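## Task

The vial starts loose in the right hand, sitting in the fold between fingers and palm, with the palm turned up. Turn it by rolling inside that hand until its label points upward as the goal picture shows, and end with no finger or thumb in contact with it. Only that hand may act on it; its wrist camera, the camera post and the arm's final link count as part of the hand. The other arm and its hand must not touch this hand. The task fails if the vial contacts anything else or leaves the hand. To finish, the vial must rest motionless for a moment on the palm, clear of the wrist, the camera and its post. The palm must face directly upward. No motor on either hand may show "moving" or "overload" or be accumulating toward a shutdown; motors that were dead from the start are excluded. Then declare it done.

## Robot and tools

Robot: two arms, left_arm and right_arm, each a six-joint arm ending in the same four-digit right hand (index, middle, ring, thumb; 16 motors). The hands are identical, not mirrored. Bases in the scene frame: left_arm at (+0.002, +0.421, 0) m, right_arm at (-0.004, -0.384, 0) m. Scene frame: origin on the table between the arms, +z up, +x out over the table, left_arm on +y. The names left/right do not indicate image sides.

Hand point frame: the hand point sits in front of the palm, where a thumb-index-middle pinch would meet. +z runs along straight fingers toward the tips; +x runs across the palm away from the thumb; +y points out of the palm face (the face is at y = -0.062 m). Knuckles at z = -0.017 m, tips 0.139 m beyond. Bending fingers moves tips toward +y. Only the rubber fingertip caps grip well. A rigid mast near the wrist on the palm side occupies x +0.05 to +0.10, z -0.16 to -0.11, reaching y = +0.06 m; it can collide. For a palm-up hand, +y should point along scene +z.

execute_actions(actions): actions is a list of actions; each action is a table of 1 to 15 rows, each row lasting one 1/30 s step. If fewer than 15 rows, the last row is repeated to fill 15 steps. An empty list only returns state and images. Every row has 48 numbers, all in [-1, 1], always covering both arms: first the left block of 24, then the right block of 24. Each block: dx, dy, dz, rx, ry, rz, then index_mcp, index_abd, index_pip, index_dip, middle_mcp, middle_abd, middle_pip, middle_dip, ring_mcp, ring_abd, ring_pip, ring_dip, thumb_cmc, thumb_axl, thumb_mcp, thumb_ipl, current_limit, speed.

dx..rz are an offset, not a pose: a target relative to the hand point's measured pose at the start of that action (for a call's first action, the last reported pose), expressed in the hand point's own axes. Every row is relative to that same start, not to the prior row. Scale: 1.0 = 0.6 m for dx, dy, dz and 180 degrees for rotation; rx, ry, rz form a single rotation vector. Each step the target is clipped to 70 mm and 16 degrees from the current measured pose, and after the action the arm continues at most to its last clipped target, so large moves need several actions. Position wins over orientation when both cannot be met. Motions tend to finish a centimetre or more low. Some episodes have an elbow that sags each action; aim back at the pose you want held to stop the drift. Joint ranges (rad): waist -2.880..2.880, shoulder 0..3.142, elbow 0..3.019, wrist pitch -1.693..1.571, wrist yaw -1.571..1.571, wrist roll -2.094..2.094.

Finger numbers are absolute goals, scaled linearly between each hinge's stops (degrees at +1, at -1; value that is straight). Finger _mcp (-18, +128; +0.75), toward -1 curls toward palm; _abd (-60, +60; +0.00), toward -1 swings away from thumb; _pip (-29, +108; +0.58); _dip (-21, +117; +0.70). thumb_cmc (-20, +120; +0.71), toward -1 brings the thumb from beside the palm to in front of it; thumb_axl (-27, +140; +0.68) rolls the thumb about its length; thumb_mcp (-69, +109; +0.23) and thumb_ipl (-77, +108; +0.17) bend it (toward +z with thumb_axl straight; along the cmc swing with thumb_axl at -0.40). A 0 is a real goal: to leave a hand unchanged, resend its hand_goal, hand_current_limit and hand_speed. current_limit maps -1..+1 to 0..550 mA (min 11 mA); low values also slow and weaken fingers. speed sets goal travel at (speed + 1) / 2 of 5.9 rad/s. Initially current_limit +0.4, speed -0.6; values persist until changed.

Results: state line `left_arm: …` | `right_arm: …` with end_effector_position (m) and end_effector_quat_wxyz in the scene frame (less exact at long reach); "Hand target" lines show where each arm is now heading; "pose unreachable" means a clearance check altered or blocked that arm's command; step readings with HELD mark steps where that arm's command was held back. Per motor, in finger-number order: hand_goal, hand_measured, hand_current_ma (positive pushes toward -1), hand_state (moving, goal, blocked, overload). A finger presses only when its goal lies past the object's surface. A motor at 495 mA or more accumulates seconds (and unwinds below); at 5 s it shuts off for 10 s then returns to its goal. If an arm is stopped, its hand ignores new numbers meanwhile. Holding loads heats motors: MOTOR HOT at 85 °C; at 100 °C an OVER-TEMPERATURE FAULT drops that arm.

zoom_image(camera, region): closer view of one camera's latest image; region [x0, y0, x1, y1] in pixels, top-left origin, at most 504 by 504. Cameras (all 504x504): cam_head_left, cam_head_right, cam_high, cam_low, cam_left_wrist, cam_right_wrist (the wrist ones are fisheye). show_instructions() returns the scene's reference images, including the goal picture from the wrist camera. read_manual(section) returns licence texts only. finished_scene(scene) ends scene 1 or 2 irreversibly, after the last command has been held, and reports success plus the next task.

Avoid: the vial leaving the hand or touching anything but that hand; anything dropping off the table; the two arms striking or pressing on each other anywhere; hard pushes or slams; motors near 495 mA for long. Loose objects may occasionally get a brief external nudge.

Each tool is called after "Request:" by a JSON object that holds its "name" and its "arguments".

Reference images:

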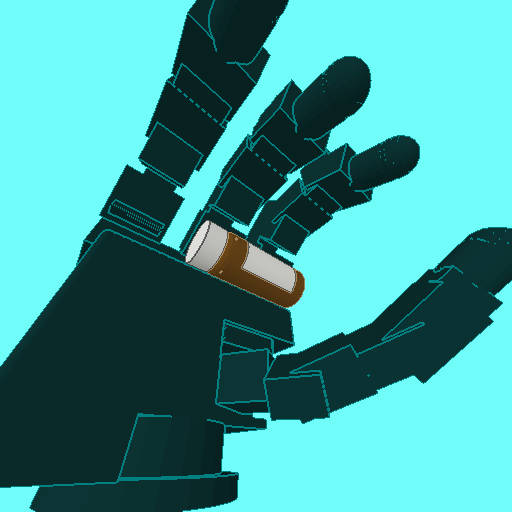

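## Session

Request:
{"name": "execute_actions", "arguments": {"actions": []}}

Scene clock: 0.00 s.
left_arm: end_effector_position=(+0.3658, +0.7828, +0.6034) hand_goal=(+0.754, +0.000, +0.576, +0.696, +0.754, +0.000, +0.576, +0.696, +0.754, +0.000, +0.576, +0.696, +0.714, +0.678, +0.226, +0.168) hand_measured=(+0.754, +0.000, +0.576, +0.696, +0.754, +0.000, +0.576, +0.696, +0.754, +0.000, +0.576, +0.696, +0.714, +0.678, +0.226, +0.168) hand_current_ma=(+0, +0, +0, +0, +0, +0, +0, +0, +0, +0, +0, +0, +0, +0, +0, +0) hand_state=(goal, overload, goal, goal, goal, goal, goal, goal, goal, goal, goal, goal, goal, goal, goal, goal) hand_current_limit=0.40 hand_speed=-0.60 end_effector_quat_wxyz=(+0.253, +0.254, +0.643, +0.677) | right_arm: end_effector_position=(+0.4023, -0.0961, +0.3887) hand_goal=(+0.046, +0.000, -0.008, +0.280, +0.046, +0.000, -0.008, +0.280, +0.046, +0.000, -0.008, +0.280, -0.104, +0.266, +0.032, -0.018) hand_measured=(+0.060, +0.000, -0.006, +0.282, +0.062, +0.000, -0.006, +0.282, +0.060, +0.000, -0.006, +0.282, -0.090, +0.270, +0.034, -0.016) hand_current_ma=(+85, +0, +14, +12, +86, +0, +14, +13, +85, +0, +14, +14, +77, +26, +12, +12) hand_state=(goal, goal, goal, goal, goal, goal, goal, goal, goal, goal, goal, goal, goal, goal, goal, goal) hand_current_limit=0.40 hand_speed=-0.60 end_effector_quat_wxyz=(+0.317, +0.331, +0.631, +0.626)
Joint positions: left_arm=[ 0.678  1.035  1.081 -0.002 -0.009  0.019] | right_arm=[0.686 1.126 0.595 0.516 0.071 0.015]
Joint velocities: left_arm=[-0.005  0.005 -0.002  0.017 -0.066  0.051] | right_arm=[-0.005  0.005 -0.032 -0.007 -0.022 -0.037]
Motor temperatures (°C, as the motors report them): left_arm=[22 21 23 23 23 20] | right_arm=[22 20 23 20 21 23]
Hand target (left_arm): +0.364, +0.781, +0.621; +0.256, +0.250, +0.634, +0.686
Hand target (right_arm): +0.404, -0.095, +0.411; +0.323, +0.324, +0.617, +0.640

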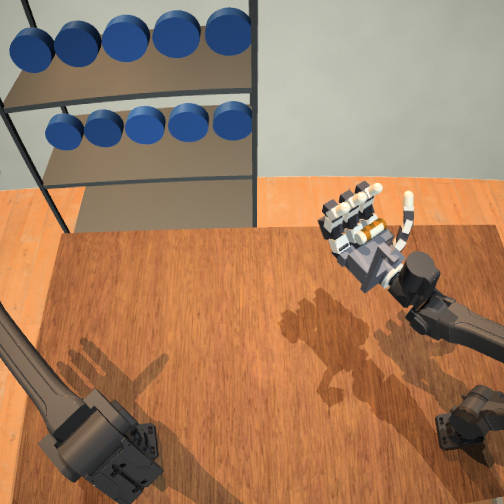

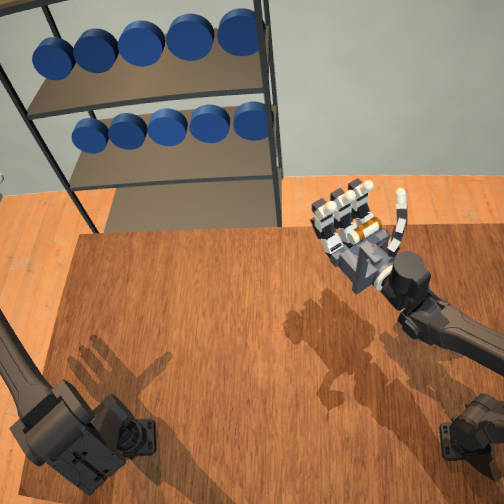

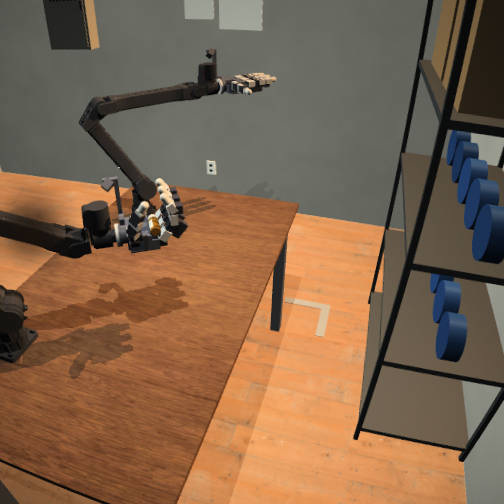

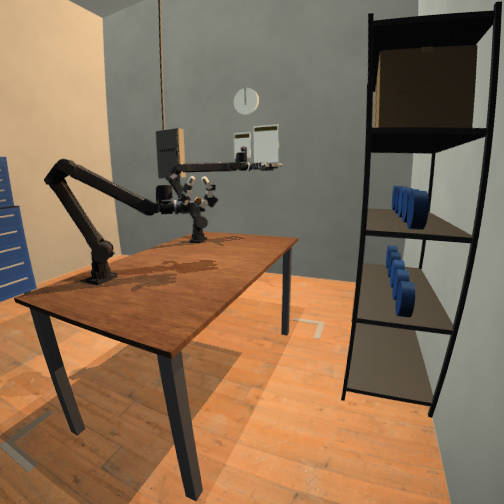

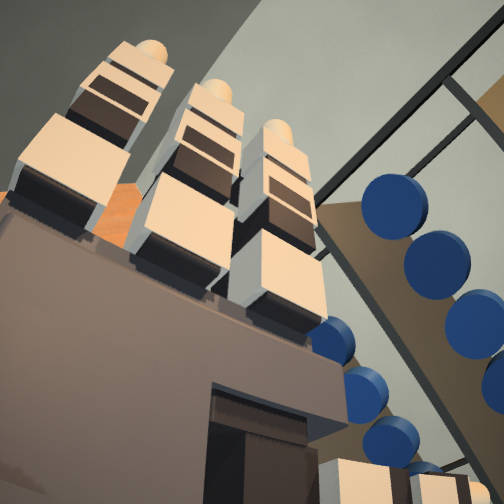

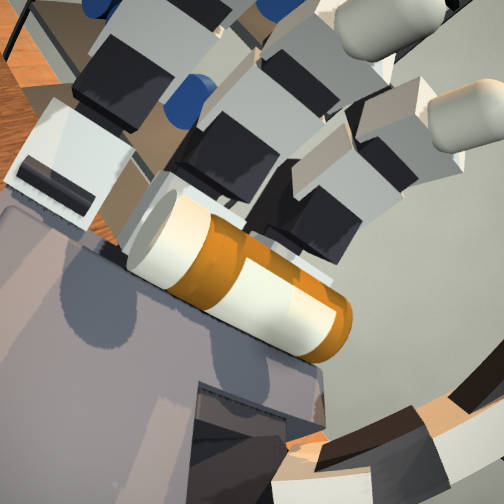

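Request:
{"name": "execute_actions", "arguments": {"actions": [[[0,0,0,0,0,0,0.754,0,0.576,0.696,0.754,0,0.576,0.696,0.754,0,0.576,0.696,0.714,0.678,0.226,0.168,0.4,-0.6,0,0.03,0,0,0,0,0.046,0,-0.008,0.28,0.07,0,0.0,-0.75,0.046,0,-0.008,0.28,-0.104,0.266,0.032,-0.018,0.4,-0.4]],[[0,0,0,0,0,0,0.754,0,0.576,0.696,0.754,0,0.576,0.696,0.754,0,0.576,0.696,0.714,0.678,0.226,0.168,0.4,-0.6,0,0.03,0,0,0,0,0.046,0,-0.008,0.28,0.07,0,0.0,-0.75,0.046,0,-0.008,0.28,-0.104,0.266,0.032,-0.018,0.4,-0.4]],[[0,0,0,0,0,0,0.754,0,0.576,0.696,0.754,0,0.576,0.696,0.754,0,0.576,0.696,0.714,0.678,0.226,0.168,0.4,-0.6,0,0.03,0,0,0,0,0.046,0,-0.008,0.28,0.07,0,-0.4,-0.75,0.046,0,-0.008,0.28,-0.104,0.266,0.032,-0.018,0.4,-0.6]]]}}

Scene clock: 2.17 s.
left_arm: end_effector_position=(+0.3658, +0.7828, +0.6034) hand_goal=(+0.754, +0.000, +0.576, +0.696, +0.754, +0.000, +0.576, +0.696, +0.754, +0.000, +0.576, +0.696, +0.714, +0.678, +0.226, +0.168) hand_measured=(+0.764, +0.000, +0.576, +0.696, +0.762, +0.000, +0.576, +0.696, +0.764, +0.000, +0.576, +0.696, +0.722, +0.678, +0.226, +0.168) hand_current_ma=(+52, +0, +4, +0, +52, +0, +5, +0, +52, +0, +4, +0, +50, -4, -1, -2) hand_state=(goal, overload, goal, goal, goal, goal, goal, goal, goal, goal, goal, goal, goal, goal, goal, goal) hand_current_limit=0.40 hand_speed=-0.60 end_effector_quat_wxyz=(+0.253, +0.254, +0.643, +0.677) | right_arm: end_effector_position=(+0.4058, -0.0932, +0.3618) hand_goal=(+0.046, +0.000, -0.008, +0.280, +0.070, +0.000, -0.400, -0.750, +0.046, +0.000, -0.008, +0.280, -0.104, +0.266, +0.032, -0.018) hand_measured=(+0.058, +0.000, -0.006, +0.282, +0.076, +0.000, -0.388, -0.748, +0.058, +0.000, -0.006, +0.282, -0.090, +0.270, +0.034, -0.016) hand_current_ma=(+71, +0, +13, +12, +30, +0, -32, +11, +71, +0, +13, +14, +72, +25, +8, +11) hand_state=(goal, goal, goal, goal, goal, goal, moving, goal, goal, goal, goal, goal, goal, goal, goal, goal) hand_current_limit=0.40 hand_speed=-0.60 end_effector_quat_wxyz=(+0.299, +0.347, +0.670, +0.584)
Joint positions: left_arm=[ 0.678  1.035  1.081 -0.002 -0.009  0.019] | right_arm=[0.686 1.106 0.595 0.371 0.071 0.015]
Joint velocities: left_arm=[-0.005  0.015  0.002 -0.007 -0.007 -0.022] | right_arm=[-0.005 -0.005  0.002  0.007 -0.066 -0.051]
Motor temperatures (°C, as the motors report them): left_arm=[22 21 23 24 23 20] | right_arm=[22 20 24 20 21 23]
Hand target (left_arm): +0.366, +0.783, +0.603; +0.253, +0.254, +0.643, +0.677
Hand target (right_arm): +0.405, -0.094, +0.389; +0.305, +0.342, +0.657, +0.599
Off the commanded pose (left_arm): 0.000 m, 0 deg.
Off the commanded pose (right_arm): 0.028 m, 2 deg.
Step readings (end_effector_position; steps 1 to 15: 1st action; 16 to 30: 2nd action; 31 to 45: 3rd action):
0: left_arm (+0.3658, +0.7828, +0.6034) | right_arm (+0.4023, -0.0961, +0.3887)
1: left_arm (+0.3658, +0.7828, +0.6034) | right_arm (+0.4026, -0.0959, +0.3873)
2: left_arm (+0.3658, +0.7828, +0.6034) | right_arm (+0.4028, -0.0957, +0.3855)
4: left_arm (+0.3658, +0.7828, +0.6034) | right_arm (+0.4032, -0.0954, +0.3823)
8: left_arm (+0.3658, +0.7828, +0.6034) | right_arm (+0.4035, -0.0951, +0.3806)
15: left_arm (+0.3658, +0.7828, +0.6034) | right_arm (+0.4035, -0.0951, +0.3806)
16: left_arm (+0.3658, +0.7828, +0.6034) | right_arm (+0.4037, -0.0950, +0.3792)
17: left_arm (+0.3658, +0.7828, +0.6034) | right_arm (+0.4038, -0.0948, +0.3774)
19: left_arm (+0.3658, +0.7828, +0.6034) | right_arm (+0.4043, -0.0944, +0.3737)
23: left_arm (+0.3658, +0.7828, +0.6034) | right_arm (+0.4047, -0.0941, +0.3714)
30: left_arm (+0.3658, +0.7828, +0.6034) | right_arm (+0.4047, -0.0941, +0.3714)
31: left_arm (+0.3658, +0.7828, +0.6034) | right_arm (+0.4049, -0.0940, +0.3701)
32: left_arm (+0.3658, +0.7828, +0.6034) | right_arm (+0.4050, -0.0939, +0.3681)
34: left_arm (+0.3658, +0.7828, +0.6034) | right_arm (+0.4055, -0.0935, +0.3641)
38: left_arm (+0.3658, +0.7828, +0.6034) | right_arm (+0.4058, -0.0932, +0.3619)
45: end_effector_position above

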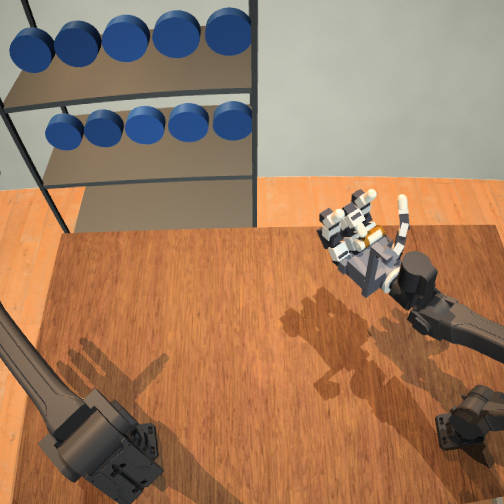

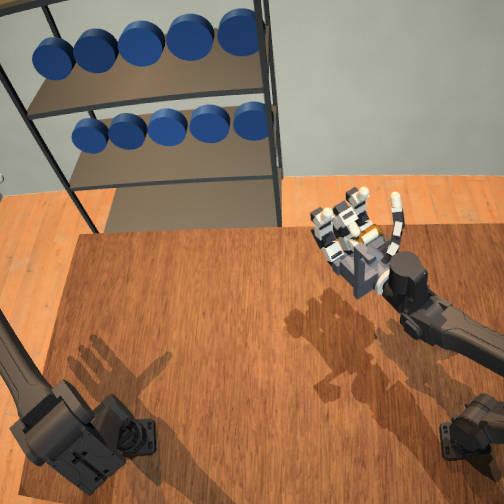

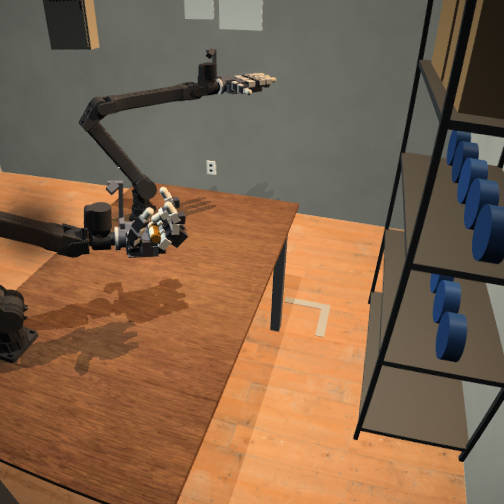

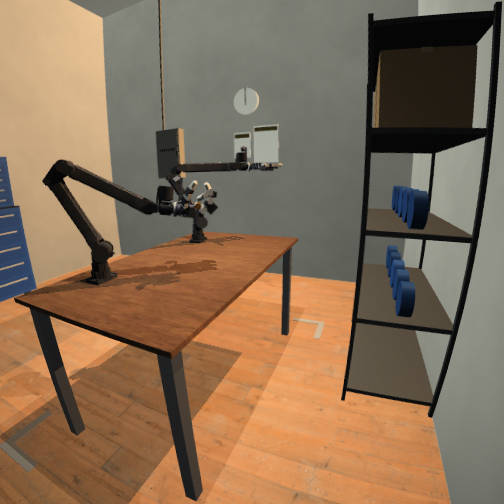

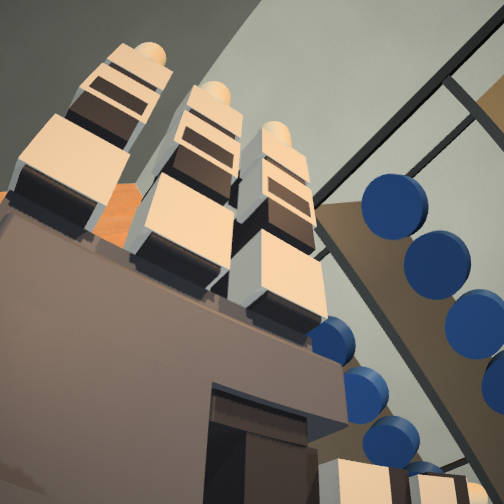

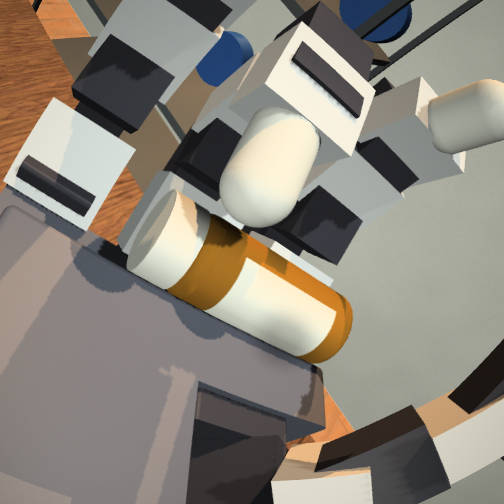

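Request:
{"name": "execute_actions", "arguments": {"actions": [[[0,0,0,0,0,0,0.754,0,0.576,0.696,0.754,0,0.576,0.696,0.754,0,0.576,0.696,0.714,0.678,0.226,0.168,0.4,-0.6,0,0.04,0,-0.014,0,0,0.046,0,-0.008,0.28,0.07,0,-0.65,-0.7,0.046,0,-0.008,0.28,-0.104,0.266,0.032,-0.018,0.4,-0.6]],[[0,0,0,0,0,0,0.754,0,0.576,0.696,0.754,0,0.576,0.696,0.754,0,0.576,0.696,0.714,0.678,0.226,0.168,0.4,-0.6,0,0.04,0,-0.014,0,0,0.046,0,-0.008,0.28,0.07,0,-0.65,-0.7,0.046,0,-0.008,0.28,-0.104,0.266,0.032,-0.018,0.4,-0.6]]]}}

Scene clock: 3.37 s.
left_arm: end_effector_position=(+0.3658, +0.7828, +0.6034) hand_goal=(+0.754, +0.000, +0.576, +0.696, +0.754, +0.000, +0.576, +0.696, +0.754, +0.000, +0.576, +0.696, +0.714, +0.678, +0.226, +0.168) hand_measured=(+0.764, +0.000, +0.576, +0.696, +0.762, +0.000, +0.576, +0.696, +0.764, +0.000, +0.576, +0.696, +0.722, +0.678, +0.226, +0.168) hand_current_ma=(+52, +0, +4, +0, +52, +0, +5, +0, +52, +0, +4, +0, +50, -4, -1, -2) hand_state=(goal, overload, goal, goal, goal, goal, goal, goal, goal, goal, goal, goal, goal, goal, goal, goal) hand_current_limit=0.40 hand_speed=-0.60 end_effector_quat_wxyz=(+0.253, +0.254, +0.643, +0.677) | right_arm: end_effector_position=(+0.4058, -0.0932, +0.3618) hand_goal=(+0.046, +0.000, -0.008, +0.280, +0.070, +0.000, -0.650, -0.700, +0.046, +0.000, -0.008, +0.280, -0.104, +0.266, +0.032, -0.018) hand_measured=(+0.058, +0.000, -0.006, +0.282, +0.088, +0.000, -0.540, -0.684, +0.058, +0.000, -0.006, +0.282, -0.090, +0.270, +0.034, -0.016) hand_current_ma=(+71, +0, +13, +12, +97, +3, +385, +85, +71, +0, +13, +14, +72, +25, +8, +11) hand_state=(goal, goal, goal, goal, goal, goal, blocked, goal, goal, goal, goal, goal, goal, goal, goal, goal) hand_current_limit=0.40 hand_speed=-0.60 end_effector_quat_wxyz=(+0.299, +0.347, +0.670, +0.584)
Joint positions: left_arm=[ 0.678  1.035  1.081 -0.002 -0.009  0.019] | right_arm=[0.686 1.106 0.595 0.371 0.071 0.015]
Joint velocities: left_arm=[-0.005 -0.005  0.007 -0.007  0.007  0.051] | right_arm=[ 0.005  0.005 -0.022  0.002 -0.037 -0.051]
Motor temperatures (°C, as the motors report them): left_arm=[22 21 24 24 23 20] | right_arm=[22 20 25 20 21 23]
Hand target (left_arm): +0.366, +0.783, +0.603; +0.253, +0.254, +0.643, +0.677
Hand target (right_arm): +0.408, -0.092, +0.386; +0.307, +0.340, +0.657, +0.598
Off the commanded pose (left_arm): 0.000 m, 0 deg.
Off the commanded pose (right_arm): 0.024 m, 3 deg.
Step readings (end_effector_position; steps 1 to 15: 1st action; 16 to 30: 2nd action):
0: left_arm (+0.3658, +0.7828, +0.6034) | right_arm (+0.4058, -0.0932, +0.3618)
1: left_arm (+0.3658, +0.7828, +0.6034) | right_arm (+0.4058, -0.0932, +0.3618)
2: left_arm (+0.3658, +0.7828, +0.6034) | right_arm (+0.4058, -0.0932, +0.3618)
4: left_arm (+0.3658, +0.7828, +0.6034) | right_arm (+0.4058, -0.0932, +0.3618)
8: left_arm (+0.3658, +0.7828, +0.6034) | right_arm (+0.4058, -0.0932, +0.3618)
15: left_arm (+0.3658, +0.7828, +0.6034) | right_arm (+0.4058, -0.0932, +0.3618)
16: left_arm (+0.3658, +0.7828, +0.6034) | right_arm (+0.4058, -0.0932, +0.3618)
17: left_arm (+0.3658, +0.7828, +0.6034) | right_arm (+0.4058, -0.0932, +0.3618)
19: left_arm (+0.3658, +0.7828, +0.6034) | right_arm (+0.4058, -0.0932, +0.3618)
23: left_arm (+0.3658, +0.7828, +0.6034) | right_arm (+0.4058, -0.0932, +0.3618)
30: end_effector_position above

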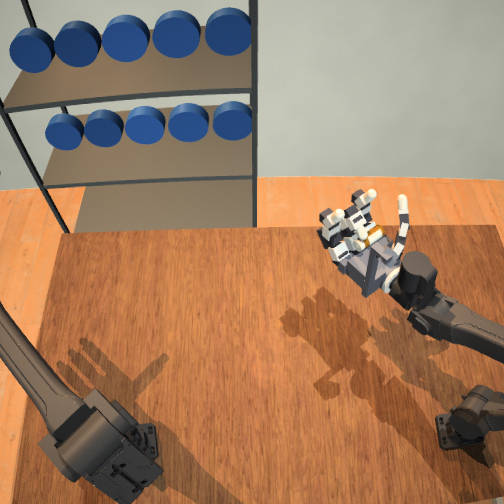

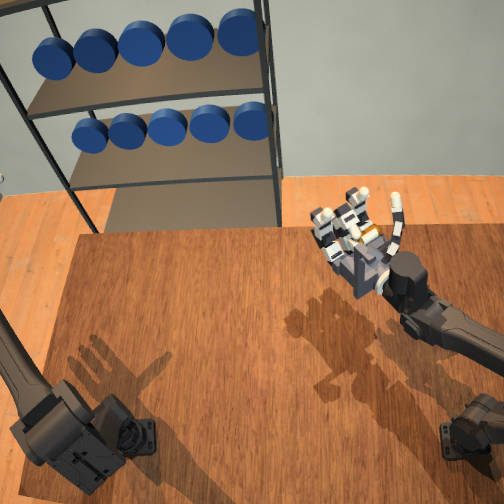

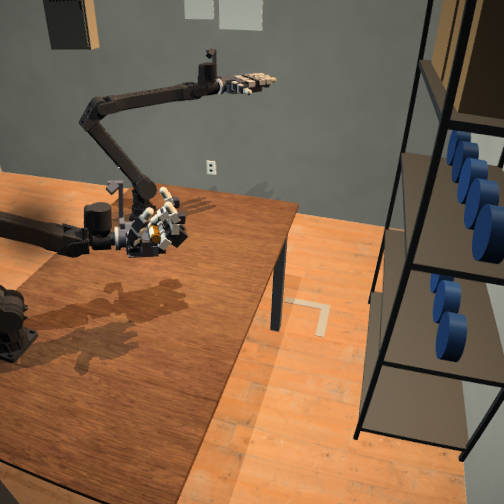

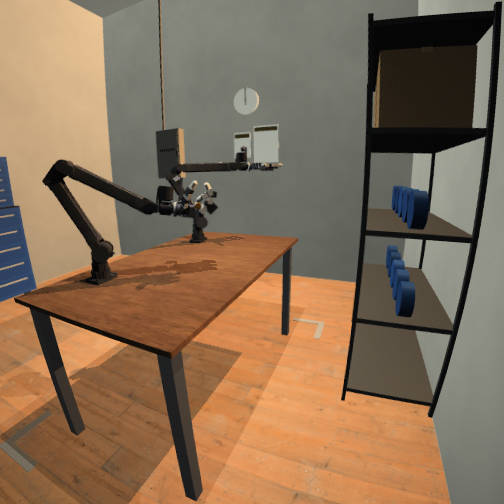

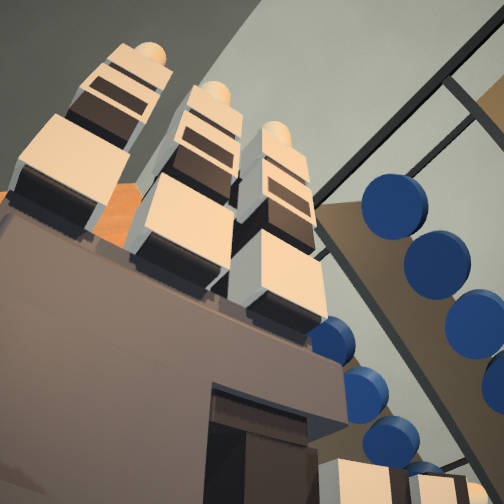

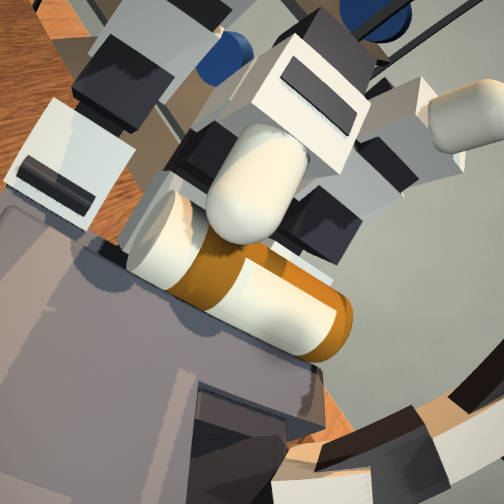

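Contact. Drag now.

Request:
{"name": "execute_actions", "arguments": {"actions": [[[0,0,0,0,0,0,0.754,0,0.576,0.696,0.754,0,0.576,0.696,0.754,0,0.576,0.696,0.714,0.678,0.226,0.168,0.4,-0.6,0,0.04,0,-0.014,0,0,0.046,0,-0.008,0.28,0.25,0,-0.7,-0.7,0.046,0,-0.008,0.28,-0.104,0.266,0.032,-0.018,0.4,-0.8]],[[0,0,0,0,0,0,0.754,0,0.576,0.696,0.754,0,0.576,0.696,0.754,0,0.576,0.696,0.714,0.678,0.226,0.168,0.4,-0.6,0,0.04,0,-0.014,0,0,0.046,0,-0.008,0.28,0.25,0,-0.7,-0.7,0.046,0,-0.008,0.28,-0.104,0.266,0.032,-0.018,0.4,-0.8]]]}}

Scene clock: 6.13 s.
left_arm: end_effector_position=(+0.3658, +0.7828, +0.6034) hand_goal=(+0.754, +0.000, +0.576, +0.696, +0.754, +0.000, +0.576, +0.696, +0.754, +0.000, +0.576, +0.696, +0.714, +0.678, +0.226, +0.168) hand_measured=(+0.764, +0.000, +0.576, +0.696, +0.762, +0.000, +0.576, +0.696, +0.764, +0.000, +0.576, +0.696, +0.722, +0.678, +0.226, +0.168) hand_current_ma=(+52, +0, +4, +0, +52, +0, +5, +0, +52, +0, +4, +0, +50, -4, -1, -2) hand_state=(goal, overload, goal, goal, goal, goal, goal, goal, goal, goal, goal, goal, goal, goal, goal, goal) hand_current_limit=0.40 hand_speed=-0.60 end_effector_quat_wxyz=(+0.253, +0.254, +0.643, +0.677) | right_arm: end_effector_position=(+0.4058, -0.0932, +0.3618) hand_goal=(+0.046, +0.000, -0.008, +0.280, +0.250, +0.000, -0.700, -0.700, +0.046, +0.000, -0.008, +0.280, -0.104, +0.266, +0.032, -0.018) hand_measured=(+0.058, +0.000, -0.006, +0.282, +0.264, +0.000, -0.624, -0.678, +0.058, +0.000, -0.006, +0.282, -0.090, +0.270, +0.034, -0.016) hand_current_ma=(+71, +0, +13, +12, +72, +3, +385, +112, +71, +0, +13, +14, +72, +25, +8, +11) hand_state=(goal, goal, goal, goal, goal, goal, blocked, blocked, goal, goal, goal, goal, goal, goal, goal, goal) hand_current_limit=0.40 hand_speed=-0.80 end_effector_quat_wxyz=(+0.299, +0.347, +0.670, +0.584)
Joint positions: left_arm=[ 0.678  1.035  1.081 -0.002 -0.009  0.019] | right_arm=[0.686 1.106 0.595 0.371 0.071 0.015]
Joint velocities: left_arm=[-0.015 -0.024 -0.002  0.017 -0.022 -0.095] | right_arm=[-0.005 -0.015  0.027 -0.002 -0.066 -0.022]
Motor temperatures (°C, as the motors report them): left_arm=[22 21 25 24 23 20] | right_arm=[22 20 26 20 21 23]
Hand target (left_arm): +0.366, +0.783, +0.603; +0.253, +0.254, +0.643, +0.677
Hand target (right_arm): +0.408, -0.092, +0.386; +0.307, +0.340, +0.657, +0.598
Off the commanded pose (left_arm): 0.000 m, 0 deg.
Off the commanded pose (right_arm): 0.024 m, 3 deg.
Step readings (end_effector_position; steps 1 to 15: 1st action; 16 to 30: 2nd action):
0: left_arm (+0.3658, +0.7828, +0.6034) | right_arm (+0.4058, -0.0932, +0.3618)
1: left_arm (+0.3658, +0.7828, +0.6034) | right_arm (+0.4058, -0.0932, +0.3618)
2: left_arm (+0.3658, +0.7828, +0.6034) | right_arm (+0.4058, -0.0932, +0.3618)
4: left_arm (+0.3658, +0.7828, +0.6034) | right_arm (+0.4058, -0.0932, +0.3618)
8: left_arm (+0.3658, +0.7828, +0.6034) | right_arm (+0.4058, -0.0932, +0.3618)
15: left_arm (+0.3658, +0.7828, +0.6034) | right_arm (+0.4058, -0.0932, +0.3618)
16: left_arm (+0.3658, +0.7828, +0.6034) | right_arm (+0.4058, -0.0932, +0.3618)
17: left_arm (+0.3658, +0.7828, +0.6034) | right_arm (+0.4058, -0.0932, +0.3618)
19: left_arm (+0.3658, +0.7828, +0.6034) | right_arm (+0.4058, -0.0932, +0.3618)
23: left_arm (+0.3658, +0.7828, +0.6034) | right_arm (+0.4058, -0.0932, +0.3618)
30: end_effector_position above

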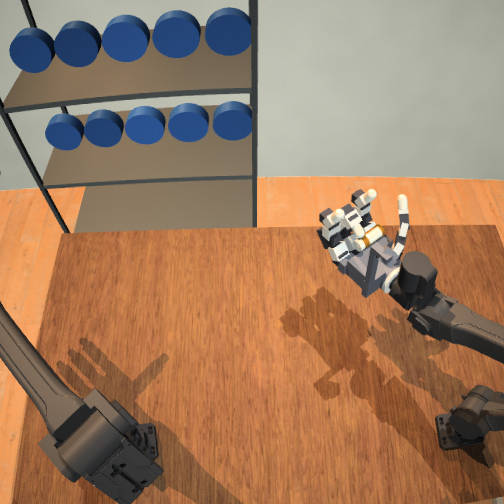

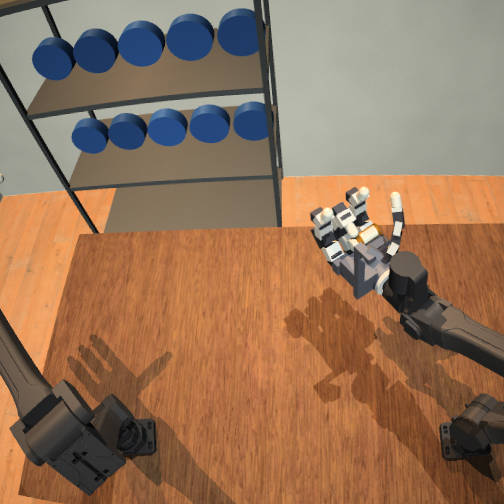

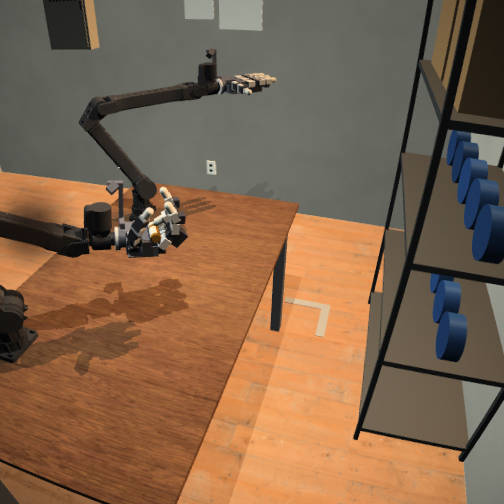

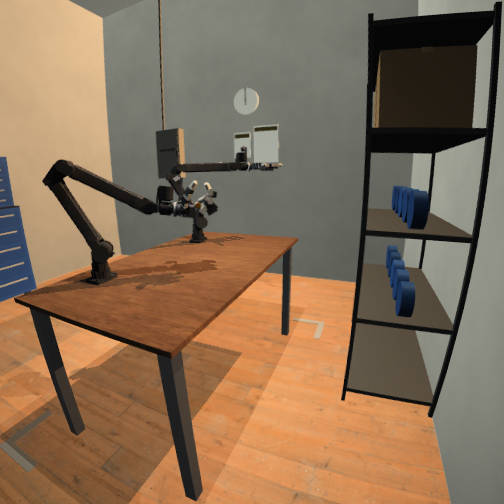

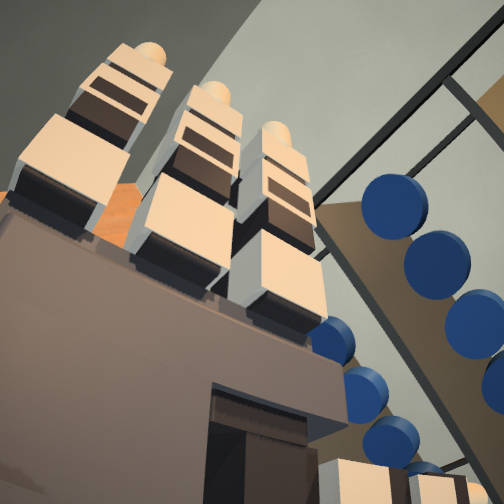

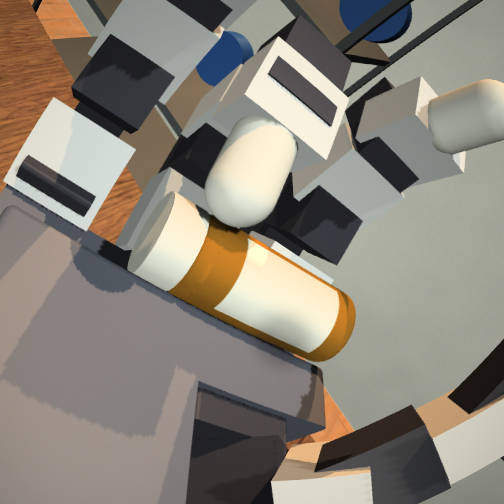

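Request:
{"name": "execute_actions", "arguments": {"actions": [[[0,0,0,0,0,0,0.754,0,0.576,0.696,0.754,0,0.576,0.696,0.754,0,0.576,0.696,0.714,0.678,0.226,0.168,0.4,-0.6,0,0.04,0,-0.014,0,0,0.046,0,-0.008,0.28,0.25,0,-0.4,-0.7,0.046,0,-0.008,0.28,-0.104,0.266,0.032,-0.018,0.4,-0.6]],[[0,0,0,0,0,0,0.754,0,0.576,0.696,0.754,0,0.576,0.696,0.754,0,0.576,0.696,0.714,0.678,0.226,0.168,0.4,-0.6,0,0.04,0,-0.014,0,0,0.046,0,-0.008,0.28,0.07,0,-0.4,-0.66,0.046,0,-0.008,0.28,-0.104,0.266,0.032,-0.018,0.4,-0.6]],[[0,0,0,0,0,0,0.754,0,0.576,0.696,0.754,0,0.576,0.696,0.754,0,0.576,0.696,0.714,0.678,0.226,0.168,0.4,-0.6,0,0.04,0,-0.014,0,0,0.046,0,-0.008,0.28,0.07,0,-0.66,-0.66,0.046,0,-0.008,0.28,-0.104,0.266,0.032,-0.018,0.4,-0.6]],[[0,0,0,0,0,0,0.754,0,0.576,0.696,0.754,0,0.576,0.696,0.754,0,0.576,0.696,0.714,0.678,0.226,0.168,0.4,-0.6,0,0.04,0,-0.014,0,0,0.046,0,-0.008,0.28,0.27,0,-0.72,-0.68,0.046,0,-0.008,0.28,-0.104,0.266,0.032,-0.018,0.4,-0.8]]]}}

Request:
{"name": "execute_actions", "arguments": {"actions": []}}

Scene clock: 8.40 s.
left_arm: end_effector_position=(+0.3658, +0.7828, +0.6034) hand_goal=(+0.754, +0.000, +0.576, +0.696, +0.754, +0.000, +0.576, +0.696, +0.754, +0.000, +0.576, +0.696, +0.714, +0.678, +0.226, +0.168) hand_measured=(+0.764, +0.000, +0.576, +0.696, +0.762, +0.000, +0.576, +0.696, +0.764, +0.000, +0.576, +0.696, +0.722, +0.678, +0.226, +0.168) hand_current_ma=(+52, +0, +4, +0, +52, +0, +5, +0, +52, +0, +4, +0, +50, -4, -1, -2) hand_state=(goal, overload, goal, goal, goal, goal, goal, goal, goal, goal, goal, goal, goal, goal, goal, goal) hand_current_limit=0.40 hand_speed=-0.60 end_effector_quat_wxyz=(+0.253, +0.254, +0.643, +0.677) | right_arm: end_effector_position=(+0.4058, -0.0932, +0.3618) hand_goal=(+0.046, +0.000, -0.008, +0.280, +0.270, +0.000, -0.720, -0.680, +0.046, +0.000, -0.008, +0.280, -0.104, +0.266, +0.032, -0.018) hand_measured=(+0.058, +0.000, -0.006, +0.282, +0.272, +0.000, -0.592, -0.646, +0.058, +0.000, -0.006, +0.282, -0.090, +0.270, +0.034, -0.016) hand_current_ma=(+71, +0, +13, +12, +85, +3, +360, +168, +71, +0, +13, +14, +72, +25, +8, +11) hand_state=(goal, goal, goal, goal, moving, goal, moving, blocked, goal, goal, goal, goal, goal, goal, goal, goal) hand_current_limit=0.40 hand_speed=-0.80 end_effector_quat_wxyz=(+0.299, +0.347, +0.670, +0.584)
Joint positions: left_arm=[ 0.678  1.035  1.081 -0.002 -0.009  0.019] | right_arm=[0.686 1.106 0.595 0.371 0.071 0.015]
Joint velocities: left_arm=[-0.015 -0.015  0.012 -0.012  0.007  0.022] | right_arm=[-0.005 -0.005  0.007 -0.002  0.007  0.022]
Motor temperatures (°C, as the motors report them): left_arm=[22 21 25 24 23 20] | right_arm=[22 20 27 20 21 23]
Hand target (left_arm): +0.366, +0.783, +0.603; +0.253, +0.254, +0.643, +0.677
Hand target (right_arm): +0.408, -0.092, +0.386; +0.307, +0.340, +0.657, +0.598
Off the commanded pose (left_arm): 0.000 m, 0 deg.
Off the commanded pose (right_arm): 0.024 m, 3 deg.
Step readings (end_effector_position; steps 1 to 15: 1st action; 16 to 30: 2nd action; 31 to 45: 3rd action; 46 to 60: 4th action):
0: left_arm (+0.3658, +0.7828, +0.6034) | right_arm (+0.4058, -0.0932, +0.3618)
1: left_arm (+0.3658, +0.7828, +0.6034) | right_arm (+0.4058, -0.0932, +0.3618)
2: left_arm (+0.3658, +0.7828, +0.6034) | right_arm (+0.4058, -0.0932, +0.3618)
4: left_arm (+0.3658, +0.7828, +0.6034) | right_arm (+0.4058, -0.0932, +0.3618)
8: left_arm (+0.3658, +0.7828, +0.6034) | right_arm (+0.4058, -0.0932, +0.3618)
15: left_arm (+0.3658, +0.7828, +0.6034) | right_arm (+0.4058, -0.0932, +0.3618)
16: left_arm (+0.3658, +0.7828, +0.6034) | right_arm (+0.4058, -0.0932, +0.3618)
17: left_arm (+0.3658, +0.7828, +0.6034) | right_arm (+0.4058, -0.0932, +0.3618)
19: left_arm (+0.3658, +0.7828, +0.6034) | right_arm (+0.4058, -0.0932, +0.3618)
23: left_arm (+0.3658, +0.7828, +0.6034) | right_arm (+0.4058, -0.0932, +0.3618)
30: left_arm (+0.3658, +0.7828, +0.6034) | right_arm (+0.4058, -0.0932, +0.3618)
31: left_arm (+0.3658, +0.7828, +0.6034) | right_arm (+0.4058, -0.0932, +0.3618)
32: left_arm (+0.3658, +0.7828, +0.6034) | right_arm (+0.4058, -0.0932, +0.3618)
34: left_arm (+0.3658, +0.7828, +0.6034) | right_arm (+0.4058, -0.0932, +0.3618)
38: left_arm (+0.3658, +0.7828, +0.6034) | right_arm (+0.4058, -0.0932, +0.3618)
45: left_arm (+0.3658, +0.7828, +0.6034) | right_arm (+0.4058, -0.0932, +0.3618)
46: left_arm (+0.3658, +0.7828, +0.6034) | right_arm (+0.4058, -0.0932, +0.3618)
47: left_arm (+0.3658, +0.7828, +0.6034) | right_arm (+0.4058, -0.0932, +0.3618)
49: left_arm (+0.3658, +0.7828, +0.6034) | right_arm (+0.4058, -0.0932, +0.3618)
53: left_arm (+0.3658, +0.7828, +0.6034) | right_arm (+0.4058, -0.0932, +0.3618)
60: end_effector_position above

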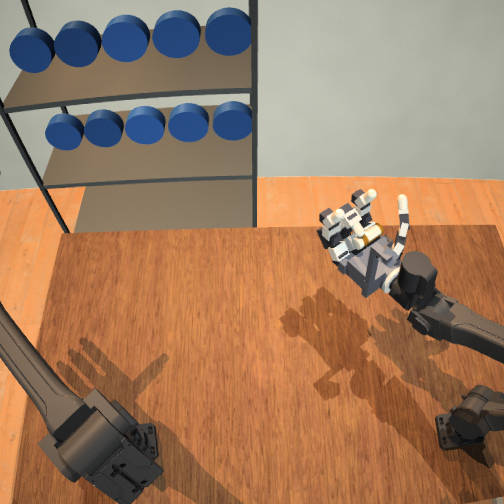

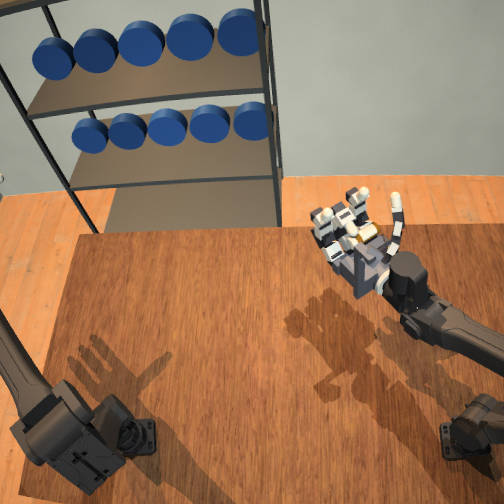

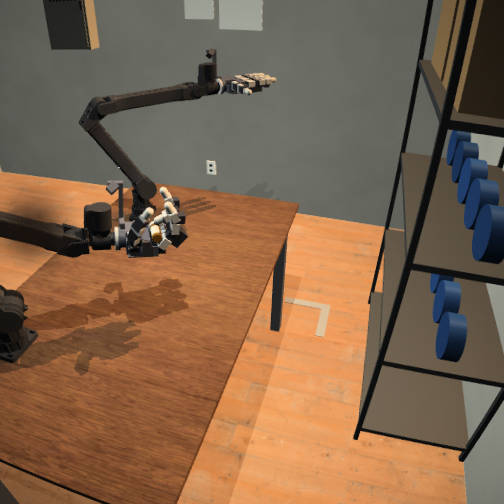

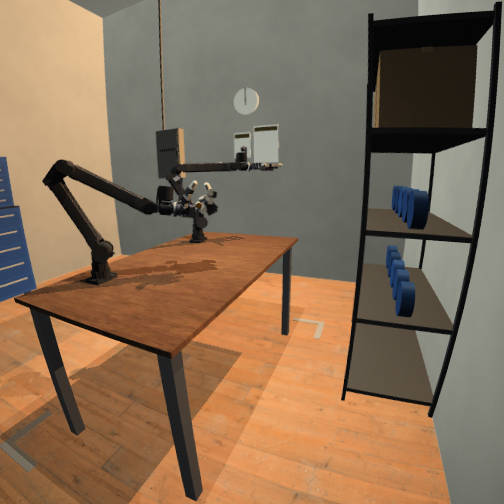

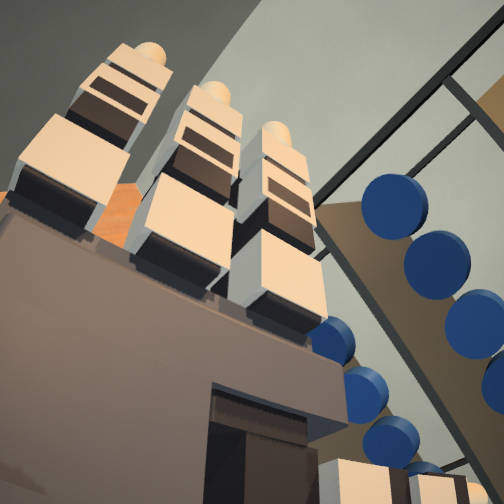

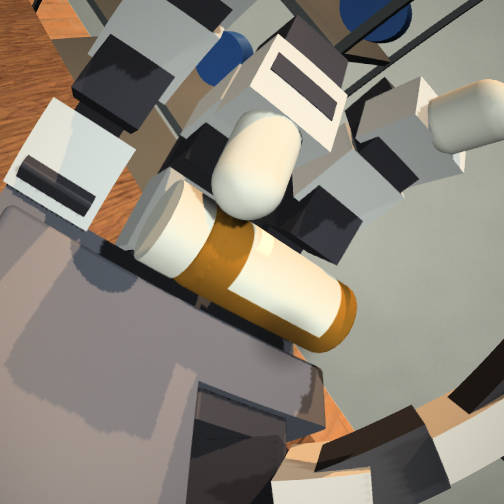

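Scene clock: 8.40 s.
left_arm: end_effector_position=(+0.3658, +0.7828, +0.6034) hand_goal=(+0.754, +0.000, +0.576, +0.696, +0.754, +0.000, +0.576, +0.696, +0.754, +0.000, +0.576, +0.696, +0.714, +0.678, +0.226, +0.168) hand_measured=(+0.764, +0.000, +0.576, +0.696, +0.762, +0.000, +0.576, +0.696, +0.764, +0.000, +0.576, +0.696, +0.722, +0.678, +0.226, +0.168) hand_current_ma=(+52, +0, +4, +0, +52, +0, +5, +0, +52, +0, +4, +0, +50, -4, -1, -2) hand_state=(goal, overload, goal, goal, goal, goal, goal, goal, goal, goal, goal, goal, goal, goal, goal, goal) hand_current_limit=0.40 hand_speed=-0.60 end_effector_quat_wxyz=(+0.253, +0.254, +0.643, +0.677) | right_arm: end_effector_position=(+0.4058, -0.0932, +0.3618) hand_goal=(+0.046, +0.000, -0.008, +0.280, +0.270, +0.000, -0.720, -0.680, +0.046, +0.000, -0.008, +0.280, -0.104, +0.266, +0.032, -0.018) hand_measured=(+0.058, +0.000, -0.006, +0.282, +0.272, +0.000, -0.592, -0.646, +0.058, +0.000, -0.006, +0.282, -0.090, +0.270, +0.034, -0.016) hand_current_ma=(+71, +0, +13, +12, +85, +3, +360, +168, +71, +0, +13, +14, +72, +25, +8, +11) hand_state=(goal, goal, goal, goal, moving, goal, moving, blocked, goal, goal, goal, goal, goal, goal, goal, goal) hand_current_limit=0.40 hand_speed=-0.80 end_effector_quat_wxyz=(+0.299, +0.347, +0.670, +0.584)
Joint positions: left_arm=[ 0.678  1.035  1.081 -0.002 -0.009  0.019] | right_arm=[0.686 1.106 0.595 0.371 0.071 0.015]
Joint velocities: left_arm=[-0.015 -0.015  0.012 -0.012  0.007  0.022] | right_arm=[-0.005 -0.005  0.007 -0.002  0.007  0.022]
Motor temperatures (°C, as the motors report them): left_arm=[22 21 25 24 23 20] | right_arm=[22 20 27 20 21 23]
Hand target (left_arm): +0.366, +0.783, +0.603; +0.253, +0.254, +0.643, +0.677
Hand target (right_arm): +0.408, -0.092, +0.386; +0.307, +0.340, +0.657, +0.598
Off the commanded pose (left_arm): 0.000 m, 0 deg.
Off the commanded pose (right_arm): 0.024 m, 3 deg.

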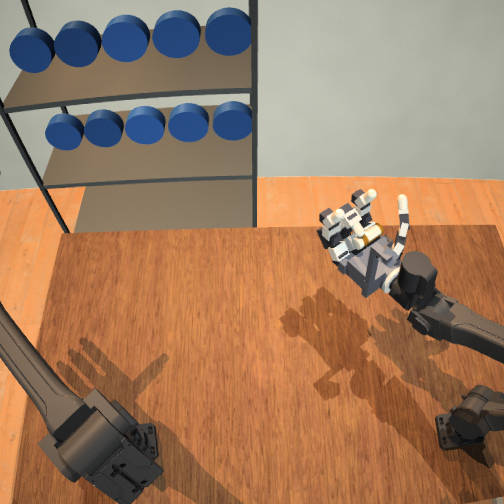

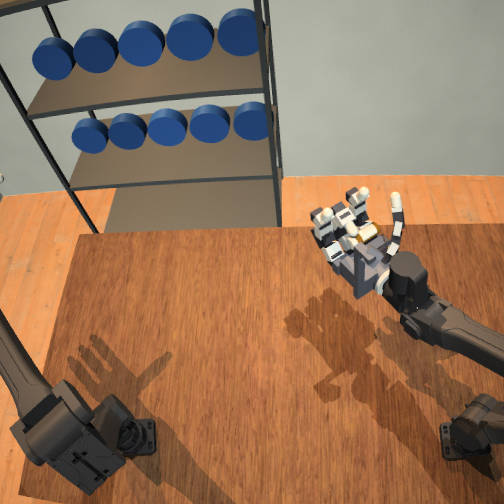

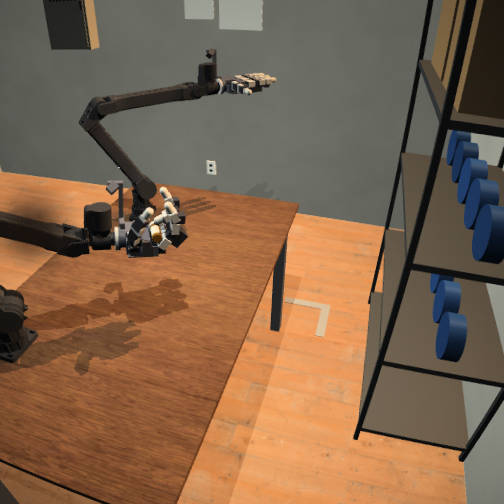

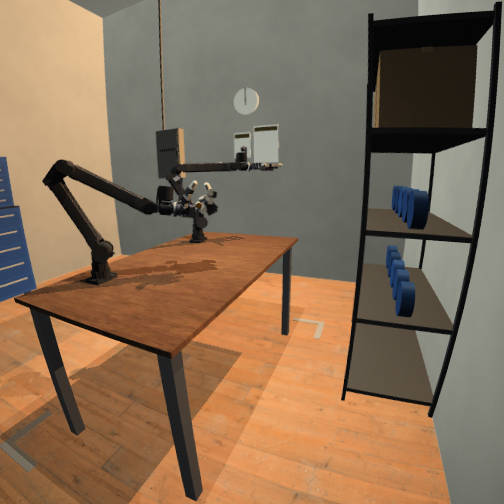

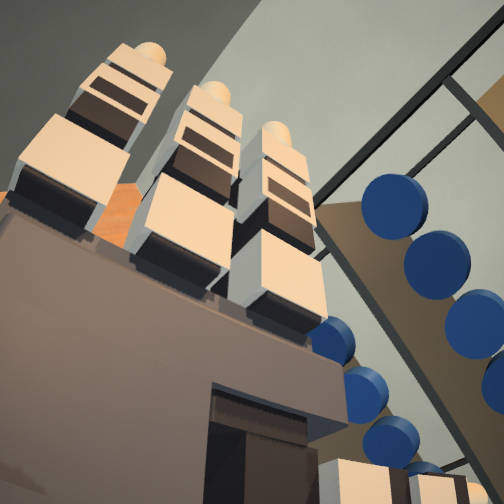

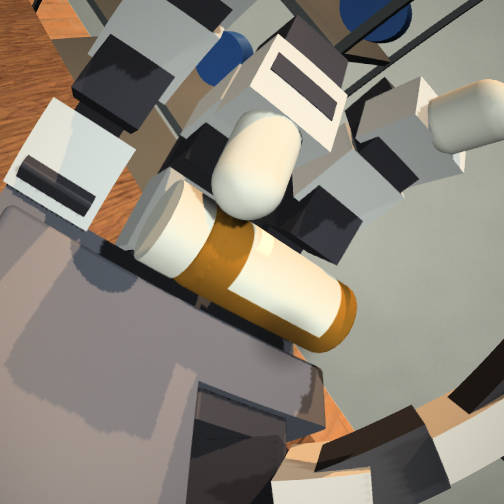

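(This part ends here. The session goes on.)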